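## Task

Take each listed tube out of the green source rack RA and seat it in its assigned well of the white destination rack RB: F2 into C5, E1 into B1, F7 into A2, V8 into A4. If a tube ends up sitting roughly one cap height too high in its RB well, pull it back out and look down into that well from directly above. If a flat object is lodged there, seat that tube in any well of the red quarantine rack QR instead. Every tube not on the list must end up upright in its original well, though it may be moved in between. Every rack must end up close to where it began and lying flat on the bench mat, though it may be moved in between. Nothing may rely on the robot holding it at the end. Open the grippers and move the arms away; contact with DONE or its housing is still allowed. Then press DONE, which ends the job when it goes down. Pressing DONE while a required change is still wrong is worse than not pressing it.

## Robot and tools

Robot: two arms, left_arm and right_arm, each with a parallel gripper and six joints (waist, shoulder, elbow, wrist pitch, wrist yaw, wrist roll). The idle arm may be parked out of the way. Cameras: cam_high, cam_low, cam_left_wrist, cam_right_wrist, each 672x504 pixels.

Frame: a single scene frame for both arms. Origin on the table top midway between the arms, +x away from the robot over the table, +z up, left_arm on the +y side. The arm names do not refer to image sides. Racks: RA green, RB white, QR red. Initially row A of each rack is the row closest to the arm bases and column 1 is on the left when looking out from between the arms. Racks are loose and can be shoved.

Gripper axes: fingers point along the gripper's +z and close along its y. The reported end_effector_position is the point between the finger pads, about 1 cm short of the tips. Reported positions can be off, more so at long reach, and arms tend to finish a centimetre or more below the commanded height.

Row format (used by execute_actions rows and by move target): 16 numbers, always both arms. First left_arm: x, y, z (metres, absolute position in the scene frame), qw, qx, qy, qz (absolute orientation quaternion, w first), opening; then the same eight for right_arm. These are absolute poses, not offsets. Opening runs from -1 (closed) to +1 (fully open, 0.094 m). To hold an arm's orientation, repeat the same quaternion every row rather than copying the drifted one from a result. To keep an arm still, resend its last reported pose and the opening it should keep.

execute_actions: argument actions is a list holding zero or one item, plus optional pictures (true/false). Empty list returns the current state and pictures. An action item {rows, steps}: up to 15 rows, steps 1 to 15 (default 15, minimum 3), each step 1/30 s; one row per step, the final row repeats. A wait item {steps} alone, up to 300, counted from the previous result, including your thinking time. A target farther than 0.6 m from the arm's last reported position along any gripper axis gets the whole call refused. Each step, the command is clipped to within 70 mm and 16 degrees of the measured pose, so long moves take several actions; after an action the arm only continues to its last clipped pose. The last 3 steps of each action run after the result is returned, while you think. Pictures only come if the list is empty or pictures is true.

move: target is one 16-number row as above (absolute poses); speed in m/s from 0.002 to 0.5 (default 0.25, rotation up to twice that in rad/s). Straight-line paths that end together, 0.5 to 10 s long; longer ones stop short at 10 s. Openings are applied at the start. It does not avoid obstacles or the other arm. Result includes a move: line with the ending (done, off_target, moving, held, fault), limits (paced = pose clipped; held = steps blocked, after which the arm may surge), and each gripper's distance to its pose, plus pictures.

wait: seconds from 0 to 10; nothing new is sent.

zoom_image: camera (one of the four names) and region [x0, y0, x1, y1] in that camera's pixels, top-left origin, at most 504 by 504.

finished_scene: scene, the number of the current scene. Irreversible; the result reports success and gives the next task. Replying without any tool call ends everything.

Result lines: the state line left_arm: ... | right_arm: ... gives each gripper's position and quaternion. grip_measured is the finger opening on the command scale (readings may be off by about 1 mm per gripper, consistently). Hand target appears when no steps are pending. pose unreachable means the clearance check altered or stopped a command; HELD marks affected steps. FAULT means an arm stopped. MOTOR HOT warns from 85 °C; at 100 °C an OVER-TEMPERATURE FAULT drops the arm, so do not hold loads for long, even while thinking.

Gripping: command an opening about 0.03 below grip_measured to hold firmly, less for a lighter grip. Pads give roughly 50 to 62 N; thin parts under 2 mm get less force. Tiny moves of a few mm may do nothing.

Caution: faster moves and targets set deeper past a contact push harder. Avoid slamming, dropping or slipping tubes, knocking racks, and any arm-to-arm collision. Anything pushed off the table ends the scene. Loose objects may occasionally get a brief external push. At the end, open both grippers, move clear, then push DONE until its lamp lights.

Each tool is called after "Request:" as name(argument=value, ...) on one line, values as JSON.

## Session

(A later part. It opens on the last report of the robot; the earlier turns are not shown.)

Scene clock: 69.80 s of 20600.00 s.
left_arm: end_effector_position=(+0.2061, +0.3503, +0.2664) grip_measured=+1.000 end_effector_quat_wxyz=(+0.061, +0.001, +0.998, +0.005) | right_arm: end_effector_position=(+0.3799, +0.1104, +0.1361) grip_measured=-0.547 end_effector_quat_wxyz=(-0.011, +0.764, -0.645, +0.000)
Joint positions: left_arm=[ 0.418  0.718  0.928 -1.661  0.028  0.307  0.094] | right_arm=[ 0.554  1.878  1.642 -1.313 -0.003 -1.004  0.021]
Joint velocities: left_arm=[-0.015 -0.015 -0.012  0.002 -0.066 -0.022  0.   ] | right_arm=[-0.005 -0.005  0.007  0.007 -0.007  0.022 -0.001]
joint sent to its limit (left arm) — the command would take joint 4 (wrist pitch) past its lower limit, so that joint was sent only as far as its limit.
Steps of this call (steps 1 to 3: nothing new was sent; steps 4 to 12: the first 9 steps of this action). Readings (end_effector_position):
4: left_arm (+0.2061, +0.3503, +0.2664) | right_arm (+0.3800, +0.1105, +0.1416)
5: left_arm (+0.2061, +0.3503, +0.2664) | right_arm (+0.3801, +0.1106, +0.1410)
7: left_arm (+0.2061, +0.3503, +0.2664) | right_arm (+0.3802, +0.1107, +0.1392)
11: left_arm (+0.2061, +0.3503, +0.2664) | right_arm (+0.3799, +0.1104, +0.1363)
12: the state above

Request:
execute_actions(actions=[{"rows":[[0.2,0.35,0.27,0.05,0,1,0,1,0.378,0.112,0.123,0.002,-0.77,0.638,0,-0.35],[0.2,0.35,0.27,0.05,0,1,0,1,0.378,0.112,0.123,0.002,-0.77,0.638,0,-0.35],[0.2,0.35,0.27,0.05,0,1,0,1,0.378,0.112,0.123,0.002,-0.77,0.638,0,-0.35],[0.2,0.35,0.27,0.05,0,1,0,1,0.395,0.124,0.16,0.044,-0.77,0.638,-0.004,-0.35],[0.2,0.35,0.27,0.05,0,1,0,1,0.395,0.124,0.16,0.044,-0.77,0.638,-0.004,-0.35],[0.2,0.35,0.27,0.05,0,1,0,1,0.396,0.125,0.167,0.044,-0.77,0.638,-0.004,-0.35],[0.2,0.35,0.27,0.05,0,1,0,1,0.397,0.126,0.174,0.044,-0.77,0.638,-0.004,-0.35],[0.2,0.35,0.27,0.05,0,1,0,1,0.397,0.126,0.181,0.044,-0.77,0.638,-0.004,-0.35],[0.2,0.35,0.27,0.05,0,1,0,1,0.397,0.126,0.188,0.044,-0.77,0.638,-0.004,-0.35],[0.2,0.35,0.27,0.05,0,1,0,1,0.397,0.126,0.195,0.044,-0.77,0.638,-0.004,-0.35],[0.2,0.35,0.27,0.05,0,1,0,1,0.397,0.126,0.2,0.044,-0.77,0.638,-0.004,-0.35]],"steps":15}])

Request:
move(target=[0.2,0.35,0.27,0.05,0,1,0,1,0.305,-0.143,0.115,0,0.267,0.964,0,-0.44], speed=0.4)

Request:
execute_actions(actions=[{"rows":[[0.2,0.35,0.27,0.05,0,1,0,1,0.33,-0.141,0.14,0.0125,0.267,0.964,0.008,-0.44],[0.2,0.35,0.27,0.05,0,1,0,1,0.336,-0.144,0.145,0.0125,0.267,0.964,0.008,-0.44],[0.2,0.35,0.27,0.05,0,1,0,1,0.341,-0.147,0.145,0.0125,0.267,0.964,0.008,-0.44],[0.2,0.35,0.27,0.05,0,1,0,1,0.346,-0.150,0.145,0.0125,0.267,0.964,0.008,-0.44],[0.2,0.35,0.27,0.05,0,1,0,1,0.351,-0.153,0.145,0.0125,0.267,0.964,0.008,-0.44],[0.2,0.35,0.27,0.05,0,1,0,1,0.356,-0.156,0.145,0.0125,0.267,0.964,0.008,-0.44],[0.2,0.35,0.27,0.05,0,1,0,1,0.361,-0.159,0.145,0.0125,0.267,0.964,0.008,-0.44],[0.2,0.35,0.27,0.05,0,1,0,1,0.365,-0.1615,0.145,0.0125,0.267,0.964,0.008,-0.44],[0.2,0.35,0.27,0.05,0,1,0,1,0.368,-0.1635,0.145,0.0125,0.267,0.964,0.008,-0.44],[0.2,0.35,0.27,0.05,0,1,0,1,0.370,-0.165,0.145,0.0125,0.267,0.964,0.008,-0.44]],"steps":15}])

Request:
execute_actions(actions=[{"steps":6}], pictures=true)

Scene clock: 70.83 s of 20600.00 s.
left_arm: end_effector_position=(+0.2061, +0.3503, +0.2664) grip_measured=+1.000 end_effector_quat_wxyz=(+0.061, +0.001, +0.998, +0.005) | right_arm: end_effector_position=(+0.3816, +0.1119, +0.1561) grip_measured=-0.352 end_effector_quat_wxyz=(-0.007, +0.766, -0.643, -0.000)
Joint positions: left_arm=[ 0.418  0.718  0.928 -1.661  0.028  0.307  0.094] | right_arm=[ 0.554  1.878  1.696 -1.375 -0.003 -1.009  0.03 ]
Joint velocities: left_arm=[-0.015 -0.005  0.007 -0.017 -0.037 -0.022  0.   ] | right_arm=[-0.024 -0.024  0.388 -0.276 -0.066  0.066  0.   ]
Off your previous action's commanded pose (left_arm): 0.007 m, 1 deg at its last step (step 3 of this call).
Off your previous action's commanded pose (right_arm): 0.015 m, 2 deg at its last step (step 3 of this call).
joint sent to its limit (left arm) — the command would take joint 4 (wrist pitch) past its lower limit, so that joint was sent only as far as its limit.
Steps of this call (steps 1 to 3: the last 3 steps of your previous action; steps 4 to 19: nothing new was sent; steps 20 to 31: the first 12 steps of this action). Readings (end_effector_position):
20: left_arm (+0.2061, +0.3503, +0.2664) | right_arm (+0.3800, +0.1105, +0.1361)
21: left_arm (+0.2061, +0.3503, +0.2664) | right_arm (+0.3800, +0.1105, +0.1361)
23: left_arm (+0.2061, +0.3503, +0.2664) | right_arm (+0.3800, +0.1105, +0.1361)
27: left_arm (+0.2061, +0.3503, +0.2664) | right_arm (+0.3799, +0.1105, +0.1393)
31: the state above

Scene clock: 74.70 s of 20600.00 s.
left_arm: end_effector_position=(+0.2061, +0.3503, +0.2664) grip_measured=+1.000 end_effector_quat_wxyz=(+0.061, +0.001, +0.998, +0.005) | right_arm: end_effector_position=(+0.3005, -0.1400, +0.1099) grip_measured=-0.438 end_effector_quat_wxyz=(-0.007, +0.258, +0.966, -0.006)
Joint positions: left_arm=[ 0.418  0.718  0.928 -1.661  0.028  0.307  0.094] | right_arm=[ 0.195  1.421  0.991 -1.159  0.002  0.9    0.026]
Joint velocities: left_arm=[-0.005 -0.005  0.007  0.017  0.051  0.037  0.   ] | right_arm=[-0.005 -0.005 -0.012 -0.012 -0.066 -0.051 -0.   ]
Hand target (left_arm): +0.201, +0.350, +0.269; +0.062, -0.000, +0.998, +0.004
Hand target (right_arm): +0.301, -0.141, +0.112; +0.001, +0.267, +0.964, -0.001
Off your previous action's commanded pose (left_arm): 0.007 m, 1 deg at its last step (step 3 of this call).
Off your previous action's commanded pose (right_arm): 0.035 m, 3 deg at its last step (step 3 of this call).
Off the commanded pose (left_arm): 0.007 m, 1 deg.
Off the commanded pose (right_arm): 0.007 m, 2 deg.
joint sent to its limit (left arm) — the command would take joint 4 (wrist pitch) past its lower limit, so that joint was sent only as far as its limit.
Kept back: nothing.
move: done

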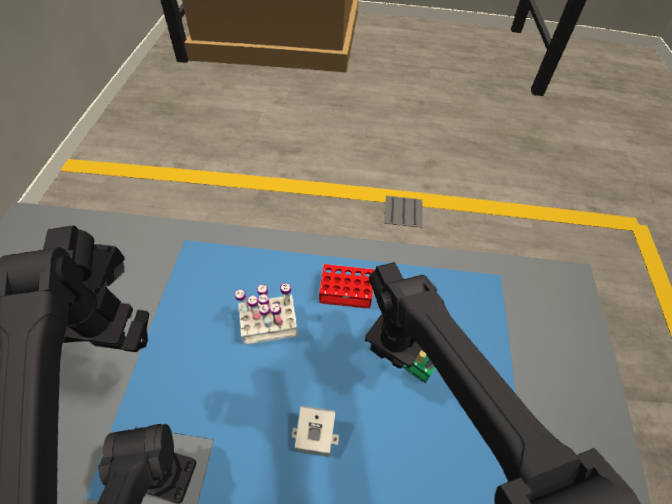

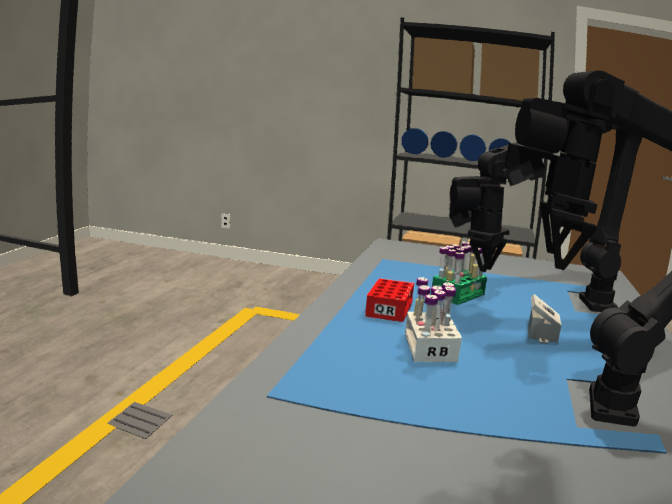

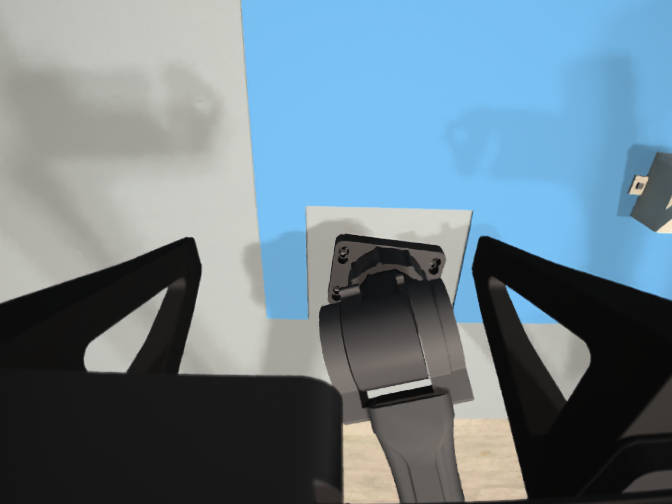

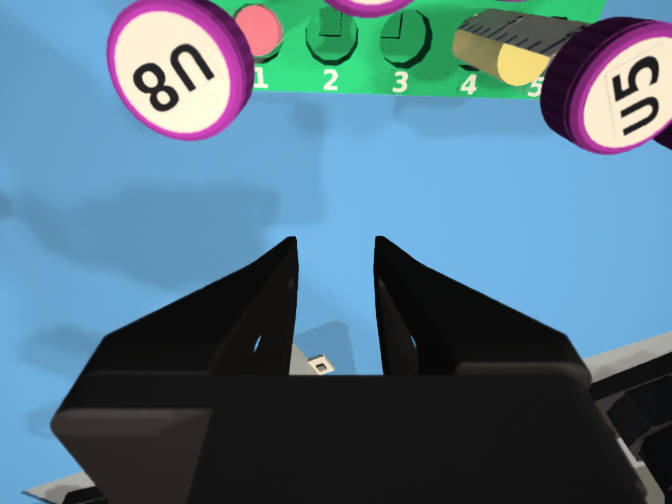

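Scene clock: 75.10 s of 20600.00 s.
left_arm: end_effector_position=(+0.2061, +0.3503, +0.2664) grip_measured=+1.000 end_effector_quat_wxyz=(+0.061, +0.001, +0.998, +0.005) | right_arm: end_effector_position=(+0.3545, -0.1713, +0.1383) grip_measured=-0.438 end_effector_quat_wxyz=(+0.011, +0.284, +0.959, +0.005)
Joint positions: left_arm=[ 0.418  0.718  0.928 -1.661  0.028  0.307  0.094] | right_arm=[ 0.078  1.471  1.124 -1.2    0.002  0.836  0.026]
Joint velocities: left_arm=[-0.005  0.005 -0.017  0.012  0.007  0.007  0.   ] | right_arm=[-0.151  0.181  0.081 -0.002 -0.007 -0.11   0.   ]
joint sent to its limit (left arm) — the command would take joint 4 (wrist pitch) past its lower limit, so that joint was sent only as far as its limit.
Steps of this call (steps 1 to 12: the first 12 steps of this action). Readings (end_effector_position):
1: left_arm (+0.2061, +0.3503, +0.2664) | right_arm (+0.3006, -0.1405, +0.1109)
2: left_arm (+0.2061, +0.3503, +0.2664) | right_arm (+0.3008, -0.1420, +0.1130)
4: left_arm (+0.2061, +0.3503, +0.2664) | right_arm (+0.3070, -0.1466, +0.1202)
8: left_arm (+0.2061, +0.3503, +0.2664) | right_arm (+0.3349, -0.1595, +0.1358)
12: the state above

Scene clock: 75.30 s of 20600.00 s.
left_arm: end_effector_position=(+0.2061, +0.3503, +0.2664) grip_measured=+1.000 end_effector_quat_wxyz=(+0.061, +0.001, +0.998, +0.005) | right_arm: end_effector_position=(+0.3545, -0.1731, +0.1327) grip_measured=-0.438 end_effector_quat_wxyz=(+0.003, +0.279, +0.960, +0.000)
Joint positions: left_arm=[ 0.418  0.718  0.928 -1.661  0.028  0.307  0.094] | right_arm=[ 0.073  1.487  1.126 -1.205  0.002  0.821  0.026]
Joint velocities: left_arm=[ 0.005 -0.015 -0.037 -0.002 -0.007 -0.022  0.   ] | right_arm=[-0.005  0.015 -0.002  0.012 -0.022 -0.037 -0.001]
Hand target (left_arm): +0.201, +0.350, +0.269; +0.062, -0.000, +0.998, +0.004
Hand target (right_arm): +0.369, -0.166, +0.146; +0.013, +0.267, +0.964, +0.008
Off the commanded pose (left_arm): 0.007 m, 1 deg.
Off the commanded pose (right_arm): 0.021 m, 2 deg.
joint sent to its limit (left arm) — the command would take joint 4 (wrist pitch) past its lower limit, so that joint was sent only as far as its limit.
Kept back: nothing.
Steps of this call (steps 1 to 3: the last 3 steps of your previous action; steps 4 to 6: nothing new was sent). Readings (end_effector_position):
1: left_arm (+0.2061, +0.3503, +0.2664) | right_arm (+0.3555, -0.1726, +0.1368)
2: left_arm (+0.2061, +0.3503, +0.2664) | right_arm (+0.3554, -0.1730, +0.1352)
4: left_arm (+0.2061, +0.3503, +0.2664) | right_arm (+0.3547, -0.1730, +0.1331)
6: the state above

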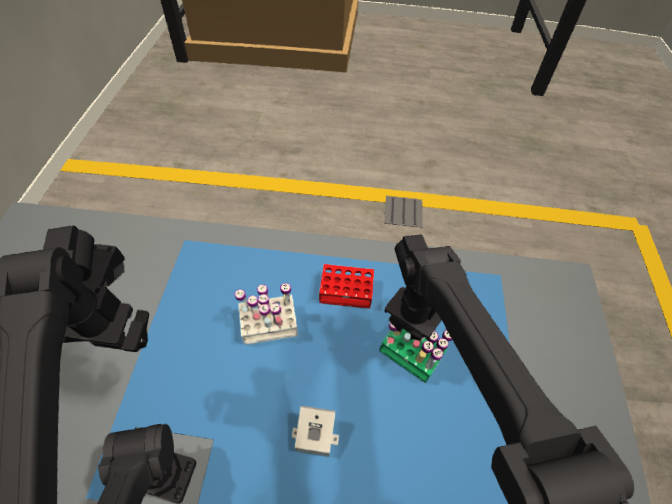

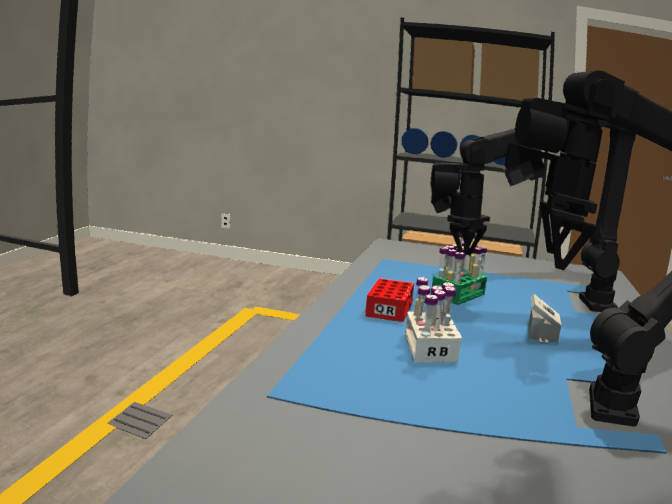

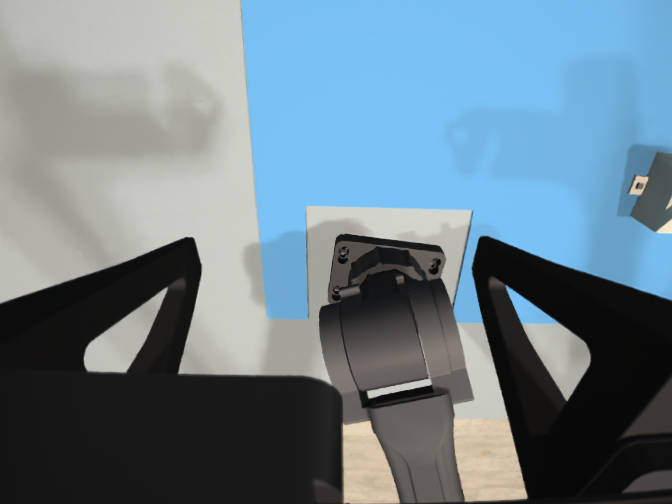

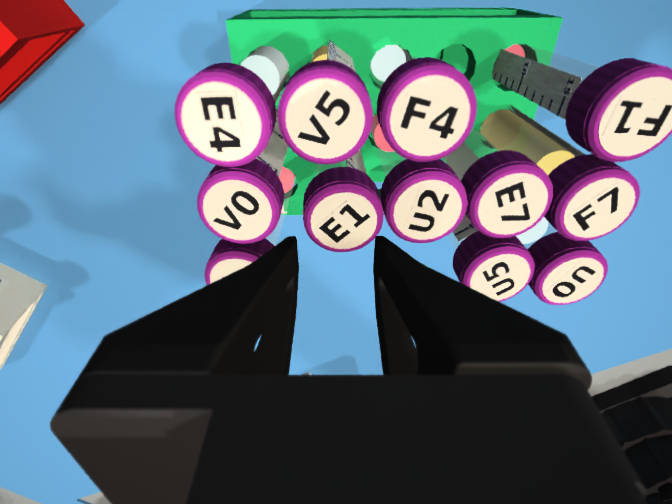

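Request:
execute_actions(actions=[{"rows":[[0.2,0.35,0.27,0.05,0,1,0,1,0.375,-0.173,0.145,0.0125,0.267,0.964,0.008,-0.44],[0.2,0.35,0.27,0.05,0,1,0,1,0.377,-0.174,0.145,0.0125,0.267,0.964,0.008,-0.44],[0.2,0.35,0.27,0.05,0,1,0,1,0.379,-0.175,0.145,0.0125,0.267,0.964,0.008,-0.44],[0.2,0.35,0.27,0.05,0,1,0,1,0.381,-0.176,0.145,0.0125,0.267,0.964,0.008,-0.44],[0.2,0.35,0.27,0.05,0,1,0,1,0.383,-0.177,0.145,0.0125,0.267,0.964,0.008,-0.44],[0.2,0.35,0.27,0.05,0,1,0,1,0.385,-0.178,0.145,0.0125,0.267,0.964,0.008,-0.44],[0.2,0.35,0.27,0.05,0,1,0,1,0.387,-0.179,0.145,0.0125,0.267,0.964,0.008,-0.44],[0.2,0.35,0.27,0.05,0,1,0,1,0.389,-0.18,0.145,0.0125,0.267,0.964,0.008,-0.44],[0.2,0.35,0.27,0.05,0,1,0,1,0.391,-0.181,0.145,0.0125,0.267,0.964,0.008,-0.44],[0.2,0.35,0.27,0.05,0,1,0,1,0.393,-0.182,0.145,0.0125,0.267,0.964,0.008,-0.44]],"steps":15}])

Request:
execute_actions(actions=[{"steps":6}], pictures=true)

Scene clock: 76.00 s of 20600.00 s.
left_arm: end_effector_position=(+0.2061, +0.3503, +0.2664) grip_measured=+1.000 end_effector_quat_wxyz=(+0.061, +0.001, +0.998, +0.005) | right_arm: end_effector_position=(+0.3696, -0.1812, +0.1340) grip_measured=-0.439 end_effector_quat_wxyz=(-0.000, +0.271, +0.963, +0.002)
Joint positions: left_arm=[ 0.418  0.718  0.928 -1.661  0.028  0.307  0.094] | right_arm=[ 0.044  1.52   1.166 -1.216 -0.003  0.775  0.026]
Joint velocities: left_arm=[-0.015 -0.005 -0.007  0.007  0.022 -0.066  0.   ] | right_arm=[-0.093  0.044  0.095 -0.027 -0.022 -0.051 -0.001]
joint sent to its limit (left arm) — the command would take joint 4 (wrist pitch) past its lower limit, so that joint was sent only as far as its limit.
Steps of this call (steps 1 to 9: nothing new was sent; steps 10 to 21: the first 12 steps of this action). Readings (end_effector_position):
10: left_arm (+0.2061, +0.3503, +0.2664) | right_arm (+0.3545, -0.1732, +0.1327)
11: left_arm (+0.2061, +0.3503, +0.2664) | right_arm (+0.3545, -0.1735, +0.1325)
13: left_arm (+0.2061, +0.3503, +0.2664) | right_arm (+0.3558, -0.1750, +0.1321)
17: left_arm (+0.2061, +0.3503, +0.2664) | right_arm (+0.3627, -0.1776, +0.1326)
21: the state above

Scene clock: 76.20 s of 20600.00 s.
left_arm: end_effector_position=(+0.2061, +0.3503, +0.2664) grip_measured=+1.000 end_effector_quat_wxyz=(+0.061, +0.001, +0.998, +0.005) | right_arm: end_effector_position=(+0.3719, -0.1828, +0.1350) grip_measured=-0.439 end_effector_quat_wxyz=(+0.001, +0.270, +0.963, +0.002)
Joint positions: left_arm=[ 0.418  0.718  0.928 -1.661  0.028  0.307  0.094] | right_arm=[ 0.039  1.522  1.171 -1.216 -0.003  0.767  0.026]
Joint velocities: left_arm=[ 0.005 -0.005 -0.012 -0.012  0.022 -0.051  0.   ] | right_arm=[-0.005 -0.005  0.022 -0.007 -0.007 -0.022  0.001]
Hand target (left_arm): +0.201, +0.350, +0.269; +0.062, -0.000, +0.998, +0.004
Hand target (right_arm): +0.392, -0.183, +0.146; +0.013, +0.267, +0.964, +0.008
Off the commanded pose (left_arm): 0.007 m, 1 deg.
Off the commanded pose (right_arm): 0.023 m, 2 deg.
joint sent to its limit (left arm) — the command would take joint 4 (wrist pitch) past its lower limit, so that joint was sent only as far as its limit.
Kept back: nothing.
Steps of this call (steps 1 to 3: the last 3 steps of your previous action; steps 4 to 6: nothing new was sent). Readings (end_effector_position):
1: left_arm (+0.2061, +0.3503, +0.2664) | right_arm (+0.3707, -0.1819, +0.1345)
2: left_arm (+0.2061, +0.3503, +0.2664) | right_arm (+0.3714, -0.1825, +0.1349)
4: left_arm (+0.2061, +0.3503, +0.2664) | right_arm (+0.3720, -0.1828, +0.1352)
6: the state above

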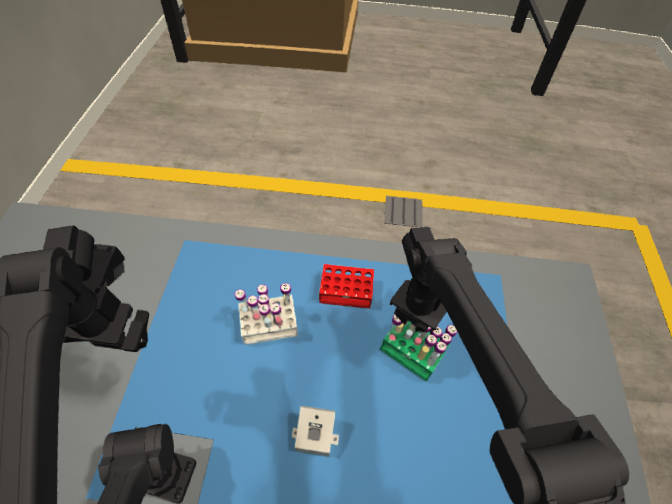

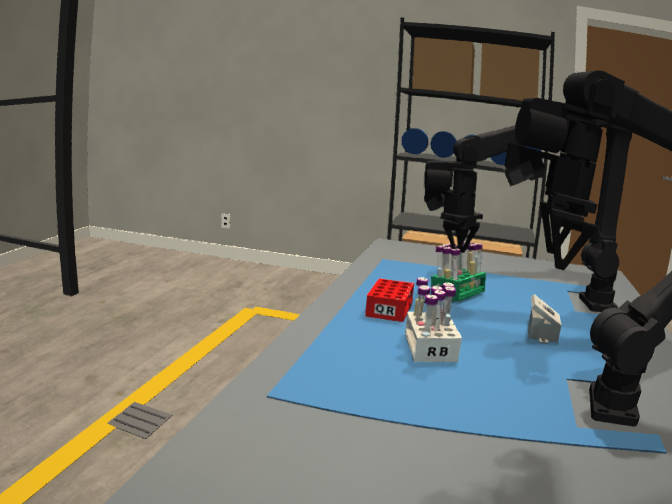

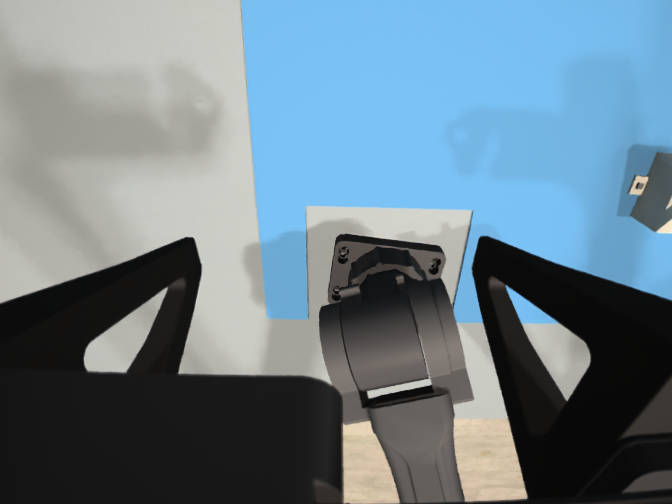

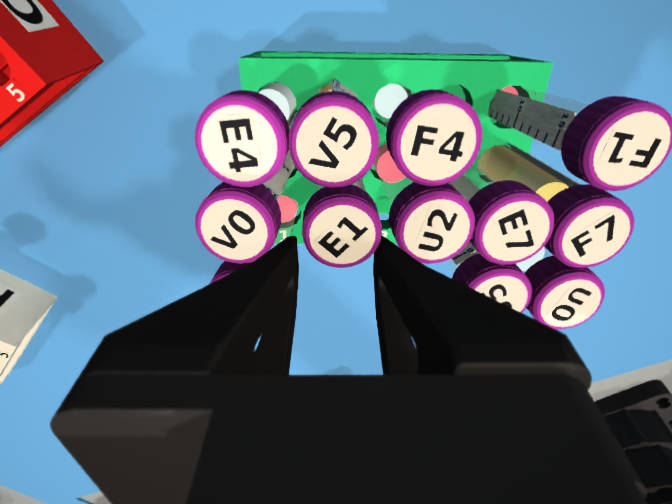

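Request:
execute_actions(actions=[{"rows":[[0.2,0.35,0.27,0.05,0,1,0,1,0.391,-0.174,0.145,0.0125,0.267,0.964,0.008,-0.46],[0.2,0.35,0.27,0.05,0,1,0,1,0.3905,-0.172,0.145,0.0125,0.267,0.964,0.008,-0.46],[0.2,0.35,0.27,0.05,0,1,0,1,0.390,-0.170,0.145,0.0125,0.267,0.964,0.008,-0.46]],"steps":15}], pictures=true)

Scene clock: 76.73 s of 20600.00 s.
left_arm: end_effector_position=(+0.2061, +0.3503, +0.2664) grip_measured=+1.000 end_effector_quat_wxyz=(+0.061, +0.001, +0.998, +0.005) | right_arm: end_effector_position=(+0.3702, -0.1773, +0.1331) grip_measured=-0.458 end_effector_quat_wxyz=(-0.002, +0.263, +0.965, +0.001)
Joint positions: left_arm=[ 0.418  0.718  0.928 -1.661  0.028  0.307  0.094] | right_arm=[ 0.052  1.527  1.171 -1.218 -0.003  0.767  0.025]
Joint velocities: left_arm=[-0.005 -0.024  0.007 -0.022 -0.007  0.037  0.   ] | right_arm=[-0.005 -0.005 -0.007  0.017  0.022 -0.022 -0.   ]
joint sent to its limit (left arm) — the command would take joint 4 (wrist pitch) past its lower limit, so that joint was sent only as far as its limit.
Steps of this call (steps 1 to 4: nothing new was sent; steps 5 to 16: the first 12 steps of this action). Readings (end_effector_position):
5: left_arm (+0.2061, +0.3503, +0.2664) | right_arm (+0.3719, -0.1826, +0.1350)
6: left_arm (+0.2061, +0.3503, +0.2664) | right_arm (+0.3718, -0.1823, +0.1348)
8: left_arm (+0.2061, +0.3503, +0.2664) | right_arm (+0.3713, -0.1807, +0.1344)
12: left_arm (+0.2061, +0.3503, +0.2664) | right_arm (+0.3703, -0.1776, +0.1334)
16: the state above

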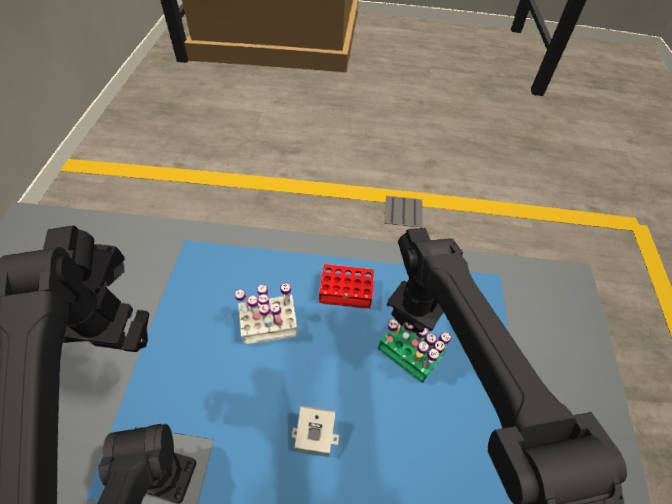

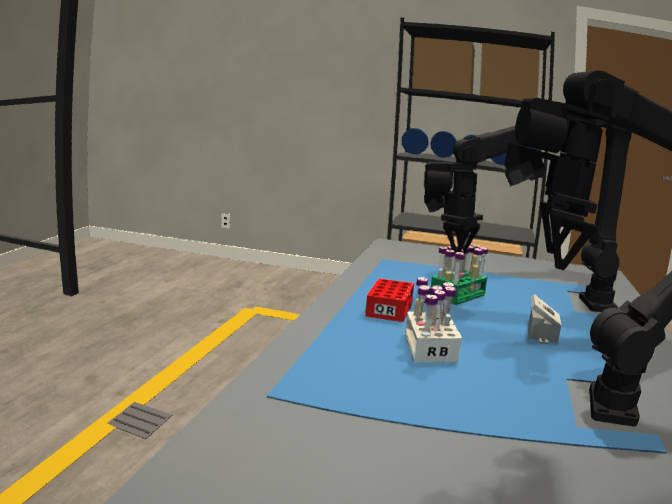

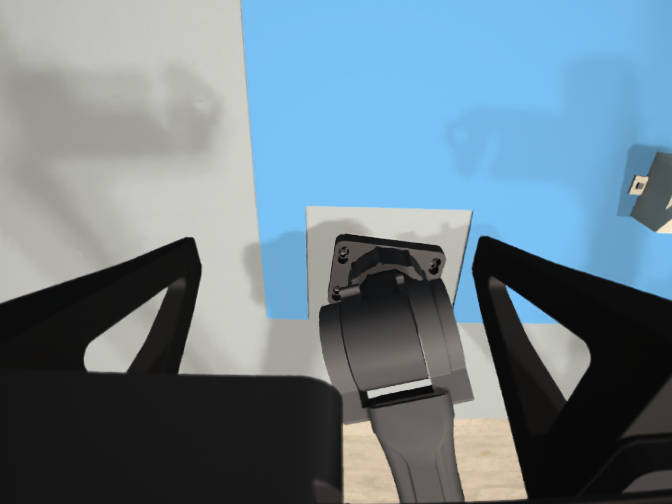

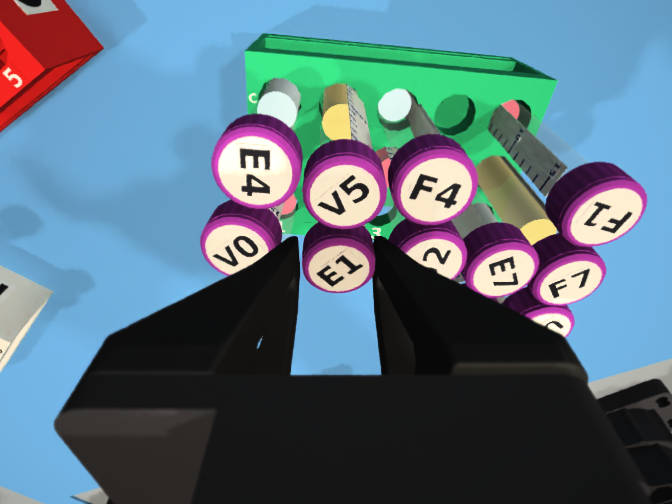

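Request:
execute_actions(actions=[{"rows":[[0.2,0.35,0.27,0.05,0,1,0,1,0.390,-0.172,0.145,0.0125,0.267,0.964,0.008,-0.52],[0.2,0.35,0.27,0.05,0,1,0,1,0.390,-0.172,0.145,0.0125,0.267,0.964,0.008,-0.575]],"steps":9}], pictures=true)

Request:
execute_actions(actions=[{"rows":[[0.2,0.35,0.27,0.05,0,1,0,1,0.391,-0.173,0.15,0.015,0.267,0.964,0.01,-0.575],[0.2,0.35,0.27,0.05,0,1,0,1,0.391,-0.173,0.157,0.018,0.267,0.964,0.012,-0.575],[0.2,0.35,0.27,0.05,0,1,0,1,0.391,-0.173,0.164,0.021,0.267,0.964,0.014,-0.575],[0.2,0.35,0.27,0.05,0,1,0,1,0.391,-0.173,0.171,0.024,0.267,0.964,0.016,-0.575],[0.2,0.35,0.27,0.05,0,1,0,1,0.391,-0.173,0.177,0.024,0.267,0.964,0.016,-0.575],[0.2,0.35,0.27,0.05,0,1,0,1,0.391,-0.173,0.183,0.024,0.267,0.964,0.016,-0.575],[0.2,0.35,0.27,0.05,0,1,0,1,0.39,-0.173,0.189,0.024,0.267,0.964,0.016,-0.575],[0.2,0.35,0.27,0.05,0,1,0,1,0.39,-0.173,0.195,0.024,0.267,0.964,0.016,-0.575],[0.2,0.35,0.27,0.05,0,1,0,1,0.389,-0.173,0.201,0.024,0.267,0.964,0.016,-0.575],[0.2,0.35,0.27,0.05,0,1,0,1,0.388,-0.173,0.207,0.024,0.267,0.964,0.016,-0.575],[0.2,0.35,0.27,0.05,0,1,0,1,0.387,-0.173,0.213,0.024,0.267,0.964,0.016,-0.575],[0.2,0.35,0.27,0.05,0,1,0,1,0.386,-0.173,0.219,0.024,0.267,0.964,0.016,-0.575],[0.2,0.35,0.27,0.05,0,1,0,1,0.385,-0.173,0.225,0.024,0.267,0.964,0.016,-0.575],[0.2,0.35,0.27,0.05,0,1,0,1,0.384,-0.173,0.231,0.024,0.267,0.964,0.016,-0.575]],"steps":15}])

Request:
move(target=[0.1,0.45,0.25,0.05,-0.3,0.95,0,1,0.29,-0.16,0.225,0,0.267,0.964,0,-0.575], speed=0.15)

Request:
move(target=[0.1,0.45,0.25,0.05,-0.3,0.95,0,1,0.33,0.19,0.235,0,-0.156,0.988,0,-0.575], speed=0.25)

Scene clock: 77.43 s of 20600.00 s.
left_arm: end_effector_position=(+0.2061, +0.3503, +0.2664) grip_measured=+1.000 end_effector_quat_wxyz=(+0.061, +0.001, +0.998, +0.005) | right_arm: end_effector_position=(+0.3702, -0.1773, +0.1331) grip_measured=-0.546 end_effector_quat_wxyz=(-0.002, +0.263, +0.965, +0.001)
Joint positions: left_arm=[ 0.418  0.718  0.928 -1.661  0.028  0.307  0.094] | right_arm=[ 0.052  1.527  1.171 -1.218 -0.003  0.767  0.021]
Joint velocities: left_arm=[-0.015 -0.015 -0.002  0.002 -0.007 -0.081  0.   ] | right_arm=[ 0.015 -0.005 -0.007  0.002 -0.022  0.022  0.001]
Off your previous action's commanded pose (left_arm): 0.007 m, 1 deg at its last step (step 3 of this call).
Off your previous action's commanded pose (right_arm): 0.024 m, 2 deg at its last step (step 3 of this call).
joint sent to its limit (left arm) — the command would take joint 4 (wrist pitch) past its lower limit, so that joint was sent only as far as its limit.
Steps of this call (steps 1 to 3: the last 3 steps of your previous action; steps 4 to 15: nothing new was sent; steps 16 to 21: the first 6 steps of this action). Readings (end_effector_position):
16: left_arm (+0.2061, +0.3503, +0.2664) | right_arm (+0.3702, -0.1773, +0.1331)
17: left_arm (+0.2061, +0.3503, +0.2664) | right_arm (+0.3702, -0.1773, +0.1331)
19: left_arm (+0.2061, +0.3503, +0.2664) | right_arm (+0.3702, -0.1773, +0.1331)
21: the state above

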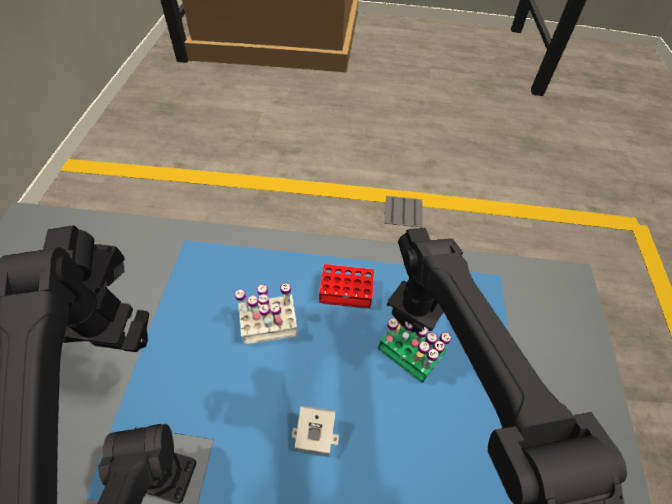

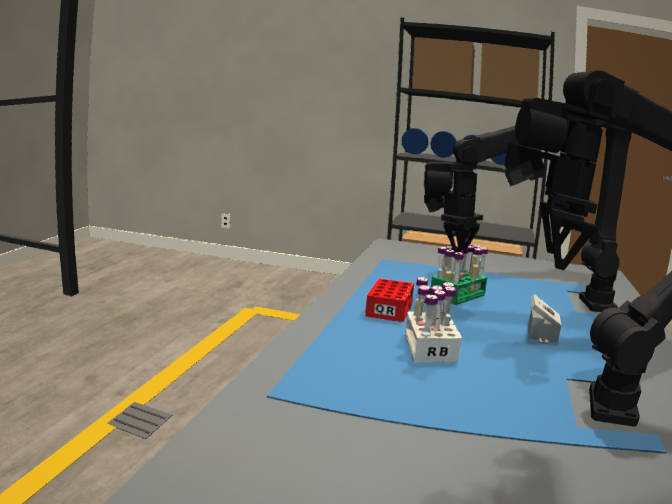

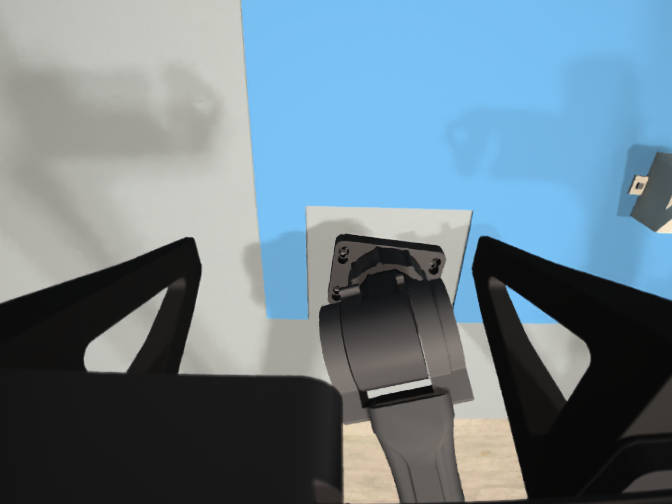

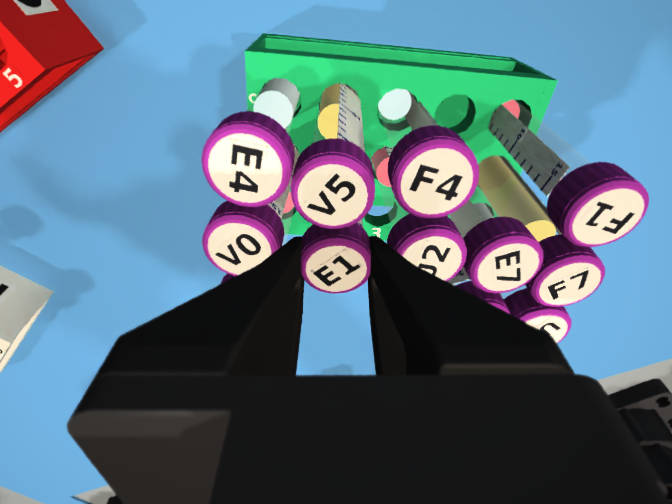

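Scene clock: 77.93 s of 20600.00 s.
left_arm: end_effector_position=(+0.2061, +0.3503, +0.2664) grip_measured=+1.000 end_effector_quat_wxyz=(+0.061, +0.001, +0.998, +0.005) | right_arm: end_effector_position=(+0.3689, -0.1776, +0.1714) grip_measured=-0.546 end_effector_quat_wxyz=(-0.008, +0.263, +0.965, -0.003)
Joint positions: left_arm=[ 0.418  0.718  0.928 -1.661  0.028  0.307  0.094] | right_arm=[ 0.052  1.502  1.249 -1.335 -0.003  0.767  0.021]
Joint velocities: left_arm=[-0.005 -0.015  0.007  0.002 -0.022 -0.022  0.   ] | right_arm=[ 0.005 -0.2    0.32  -0.457 -0.007 -0.051  0.001]
Off your previous action's commanded pose (left_arm): 0.007 m, 1 deg at its last step (step 3 of this call).
Off your previous action's commanded pose (right_arm): 0.024 m, 2 deg at its last step (step 3 of this call).
joint sent to its limit (left arm) — the command would take joint 4 (wrist pitch) past its lower limit, so that joint was sent only as far as its limit.
Steps of this call (steps 1 to 3: the last 3 steps of your previous action; steps 4 to 15: the first 12 steps of this action). Readings (end_effector_position):
4: left_arm (+0.2061, +0.3503, +0.2664) | right_arm (+0.3702, -0.1773, +0.1331)
5: left_arm (+0.2061, +0.3503, +0.2664) | right_arm (+0.3701, -0.1773, +0.1334)
7: left_arm (+0.2061, +0.3503, +0.2664) | right_arm (+0.3693, -0.1775, +0.1352)
11: left_arm (+0.2061, +0.3503, +0.2664) | right_arm (+0.3699, -0.1774, +0.1479)
15: the state above

Scene clock: 80.80 s of 20600.00 s.
left_arm: end_effector_position=(+0.1013, +0.4544, +0.2472) grip_measured=+1.000 end_effector_quat_wxyz=(+0.057, -0.303, +0.951, +0.012) | right_arm: end_effector_position=(+0.2965, -0.1589, +0.2229) grip_measured=-0.546 end_effector_quat_wxyz=(+0.001, +0.263, +0.965, +0.003)
Joint positions: left_arm=[ 1.322  0.689  0.868 -1.661  0.075  0.592  0.094] | right_arm=[ 0.149  1.295  1.178 -1.448 -0.003  0.863  0.021]
Joint velocities: left_arm=[-0.015 -0.005 -0.017  0.002 -0.022 -0.051  0.   ] | right_arm=[-0.015 -0.005 -0.007  0.002  0.051  0.037 -0.001]
Hand target (left_arm): +0.100, +0.454, +0.250; +0.054, -0.301, +0.952, +0.006
Hand target (right_arm): +0.290, -0.159, +0.224; -0.000, +0.267, +0.964, +0.000
Off your previous action's commanded pose (left_arm): 0.007 m, 1 deg at its last step (step 3 of this call).
Off your previous action's commanded pose (right_arm): 0.042 m, 4 deg at its last step (step 3 of this call).
Off the commanded pose (left_arm): 0.005 m, 2 deg.
Off the commanded pose (right_arm): 0.007 m, 1 deg.
joint sent to its limit (left arm) — the command would take joint 4 (wrist pitch) past its lower limit, so that joint was sent only as far as its limit.
Kept back: nothing.
move: done

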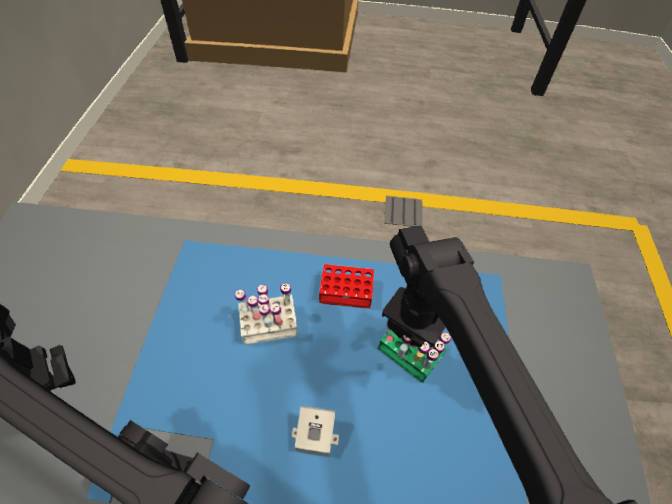

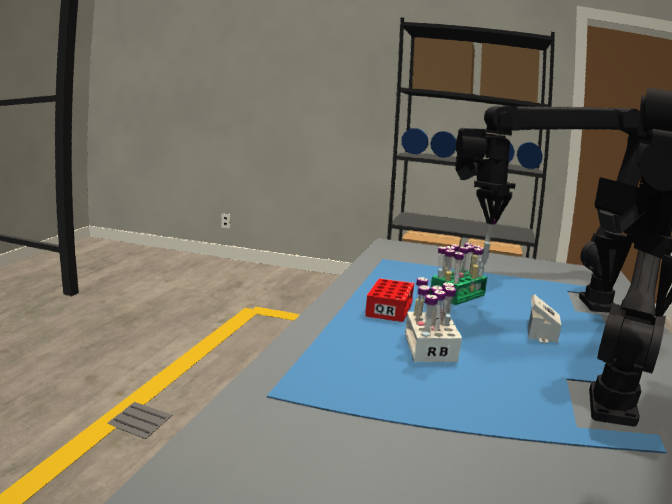

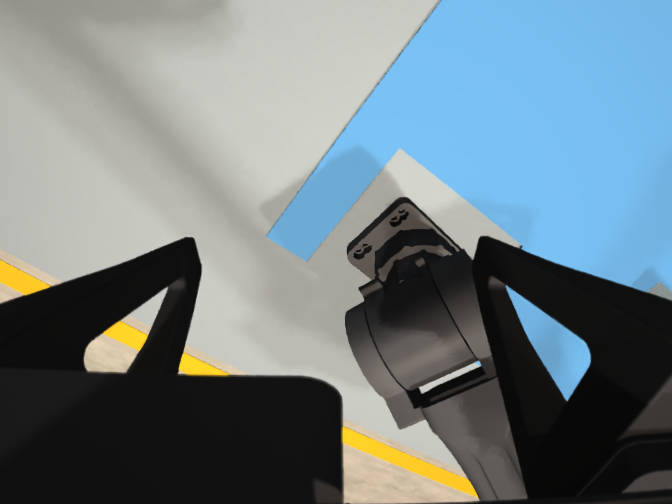

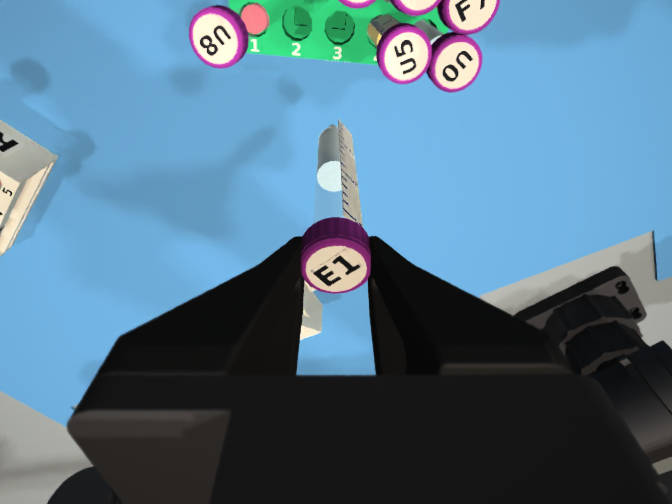

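Scene clock: 83.00 s of 20600.00 s.
left_arm: end_effector_position=(+0.1013, +0.4544, +0.2472) grip_measured=+1.000 end_effector_quat_wxyz=(+0.057, -0.303, +0.951, +0.012) | right_arm: end_effector_position=(+0.3259, +0.1785, +0.2215) grip_measured=-0.546 end_effector_quat_wxyz=(-0.015, -0.150, +0.989, -0.011)
Joint positions: left_arm=[ 1.322  0.689  0.868 -1.661  0.075  0.592  0.094] | right_arm=[ 0.701  1.926  1.939 -1.621 -0.003  0.582  0.021]
Joint velocities: left_arm=[-0.005 -0.005 -0.007  0.017 -0.007 -0.037  0.   ] | right_arm=[-0.005 -0.015  0.027  0.012  0.081 -0.022  0.001]
Hand target (left_arm): +0.100, +0.451, +0.249; +0.056, -0.301, +0.952, +0.009
Hand target (right_arm): +0.336, +0.187, +0.238; +0.000, -0.156, +0.988, +0.002
Off the commanded pose (left_arm): 0.005 m, 2 deg.
Off the commanded pose (right_arm): 0.018 m, 2 deg.
joint sent to its limit (left arm) — the command would take joint 4 (wrist pitch) past its lower limit, so that joint was sent only as far as its limit.
Kept back: nothing.
move: off_target (right_arm)

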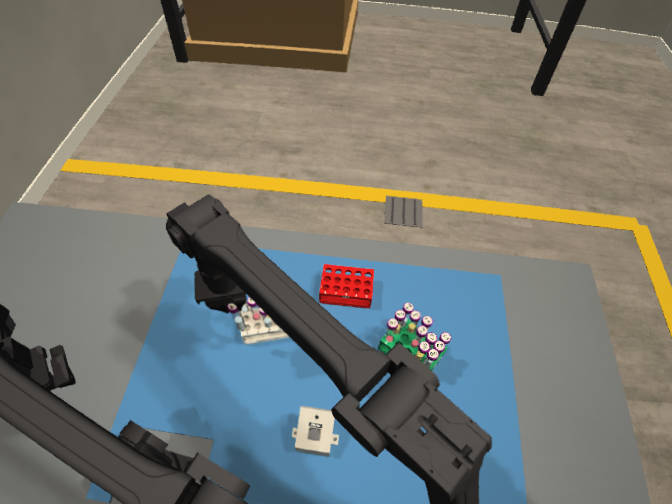

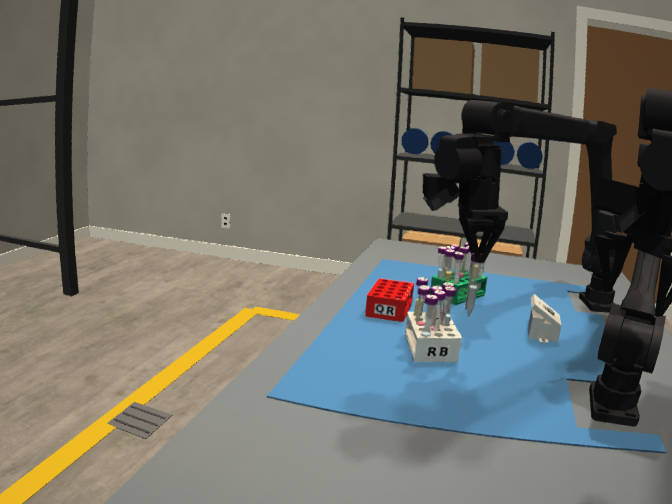

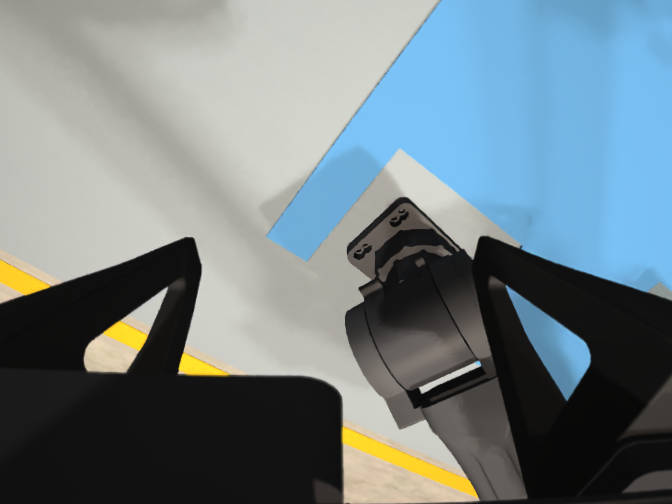

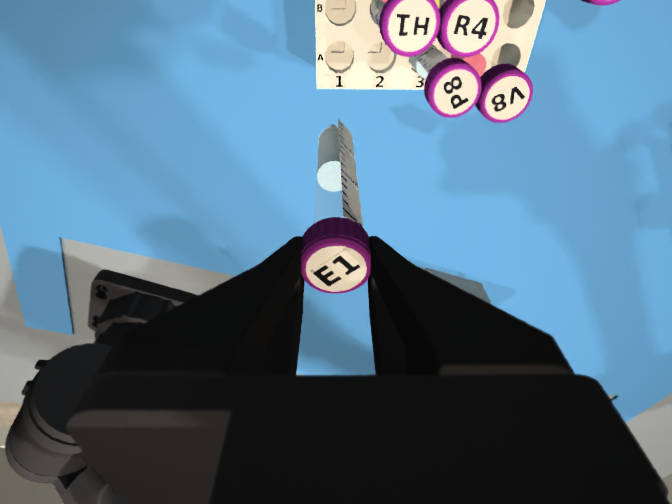

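Request:
move(target=[0.18,0.40,0.25,0.05,-0.3,0.95,0,1,0.385,0.205,0.225,-0.01,-0.972,0.233,-0.043,-0.575], speed=0.4)

Scene clock: 86.87 s of 20600.00 s.
left_arm: end_effector_position=(+0.1729, +0.3938, +0.2448) grip_measured=+1.000 end_effector_quat_wxyz=(+0.042, -0.302, +0.952, -0.007) | right_arm: end_effector_position=(+0.3704, +0.1932, +0.2159) grip_measured=-0.546 end_effector_quat_wxyz=(+0.030, +0.971, -0.236, +0.035)
Joint positions: left_arm=[ 0.731  0.703  0.868 -1.661  0.039  0.004  0.094] | right_arm=[ 0.686  2.041  2.103 -1.655  0.089 -1.795  0.021]
Joint velocities: left_arm=[-0.005 -0.005  0.017  0.002  0.022 -0.066  0.   ] | right_arm=[-0.005 -0.005  0.002  0.012  0.007  0.037 -0.001]
Hand target (left_arm): +0.180, +0.397, +0.250; +0.049, -0.301, +0.952, -0.004
Hand target (right_arm): +0.385, +0.203, +0.226; +0.009, +0.971, -0.233, +0.044
Off the commanded pose (left_arm): 0.011 m, 1 deg.
Off the commanded pose (right_arm): 0.021 m, 2 deg.
Kept back: nothing.
move: off_target (left_arm, right_arm)

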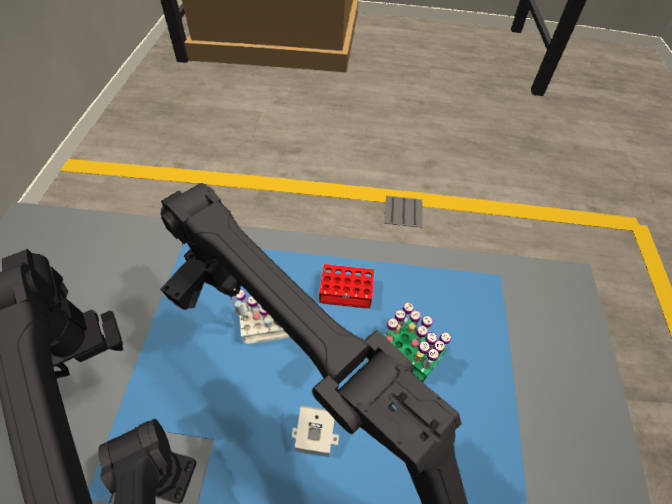

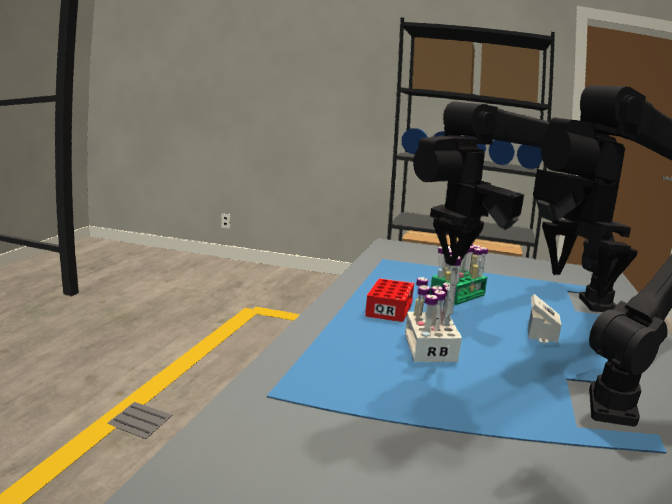

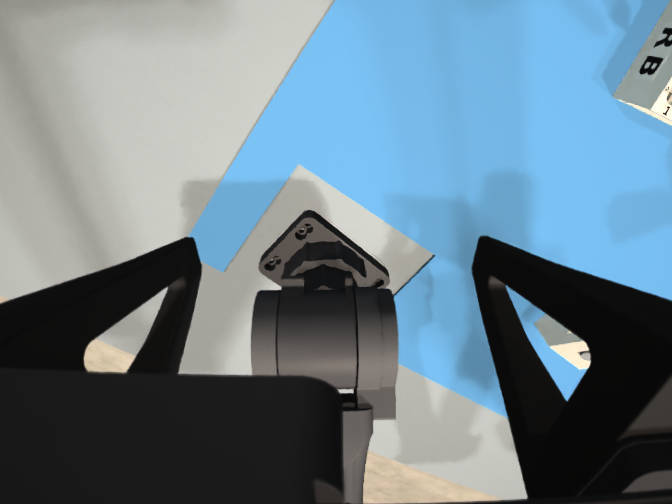

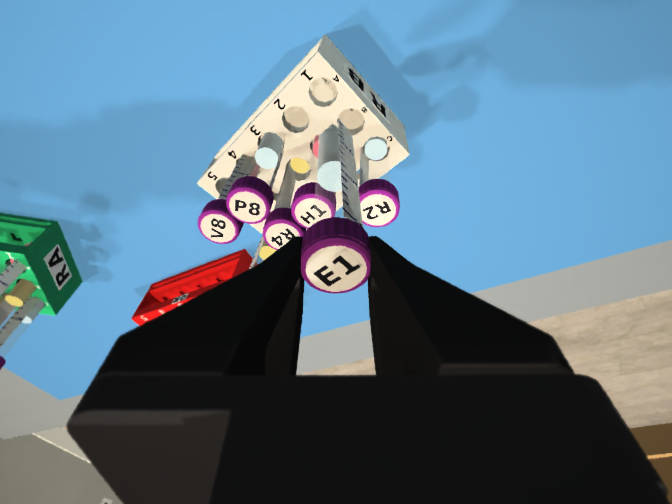

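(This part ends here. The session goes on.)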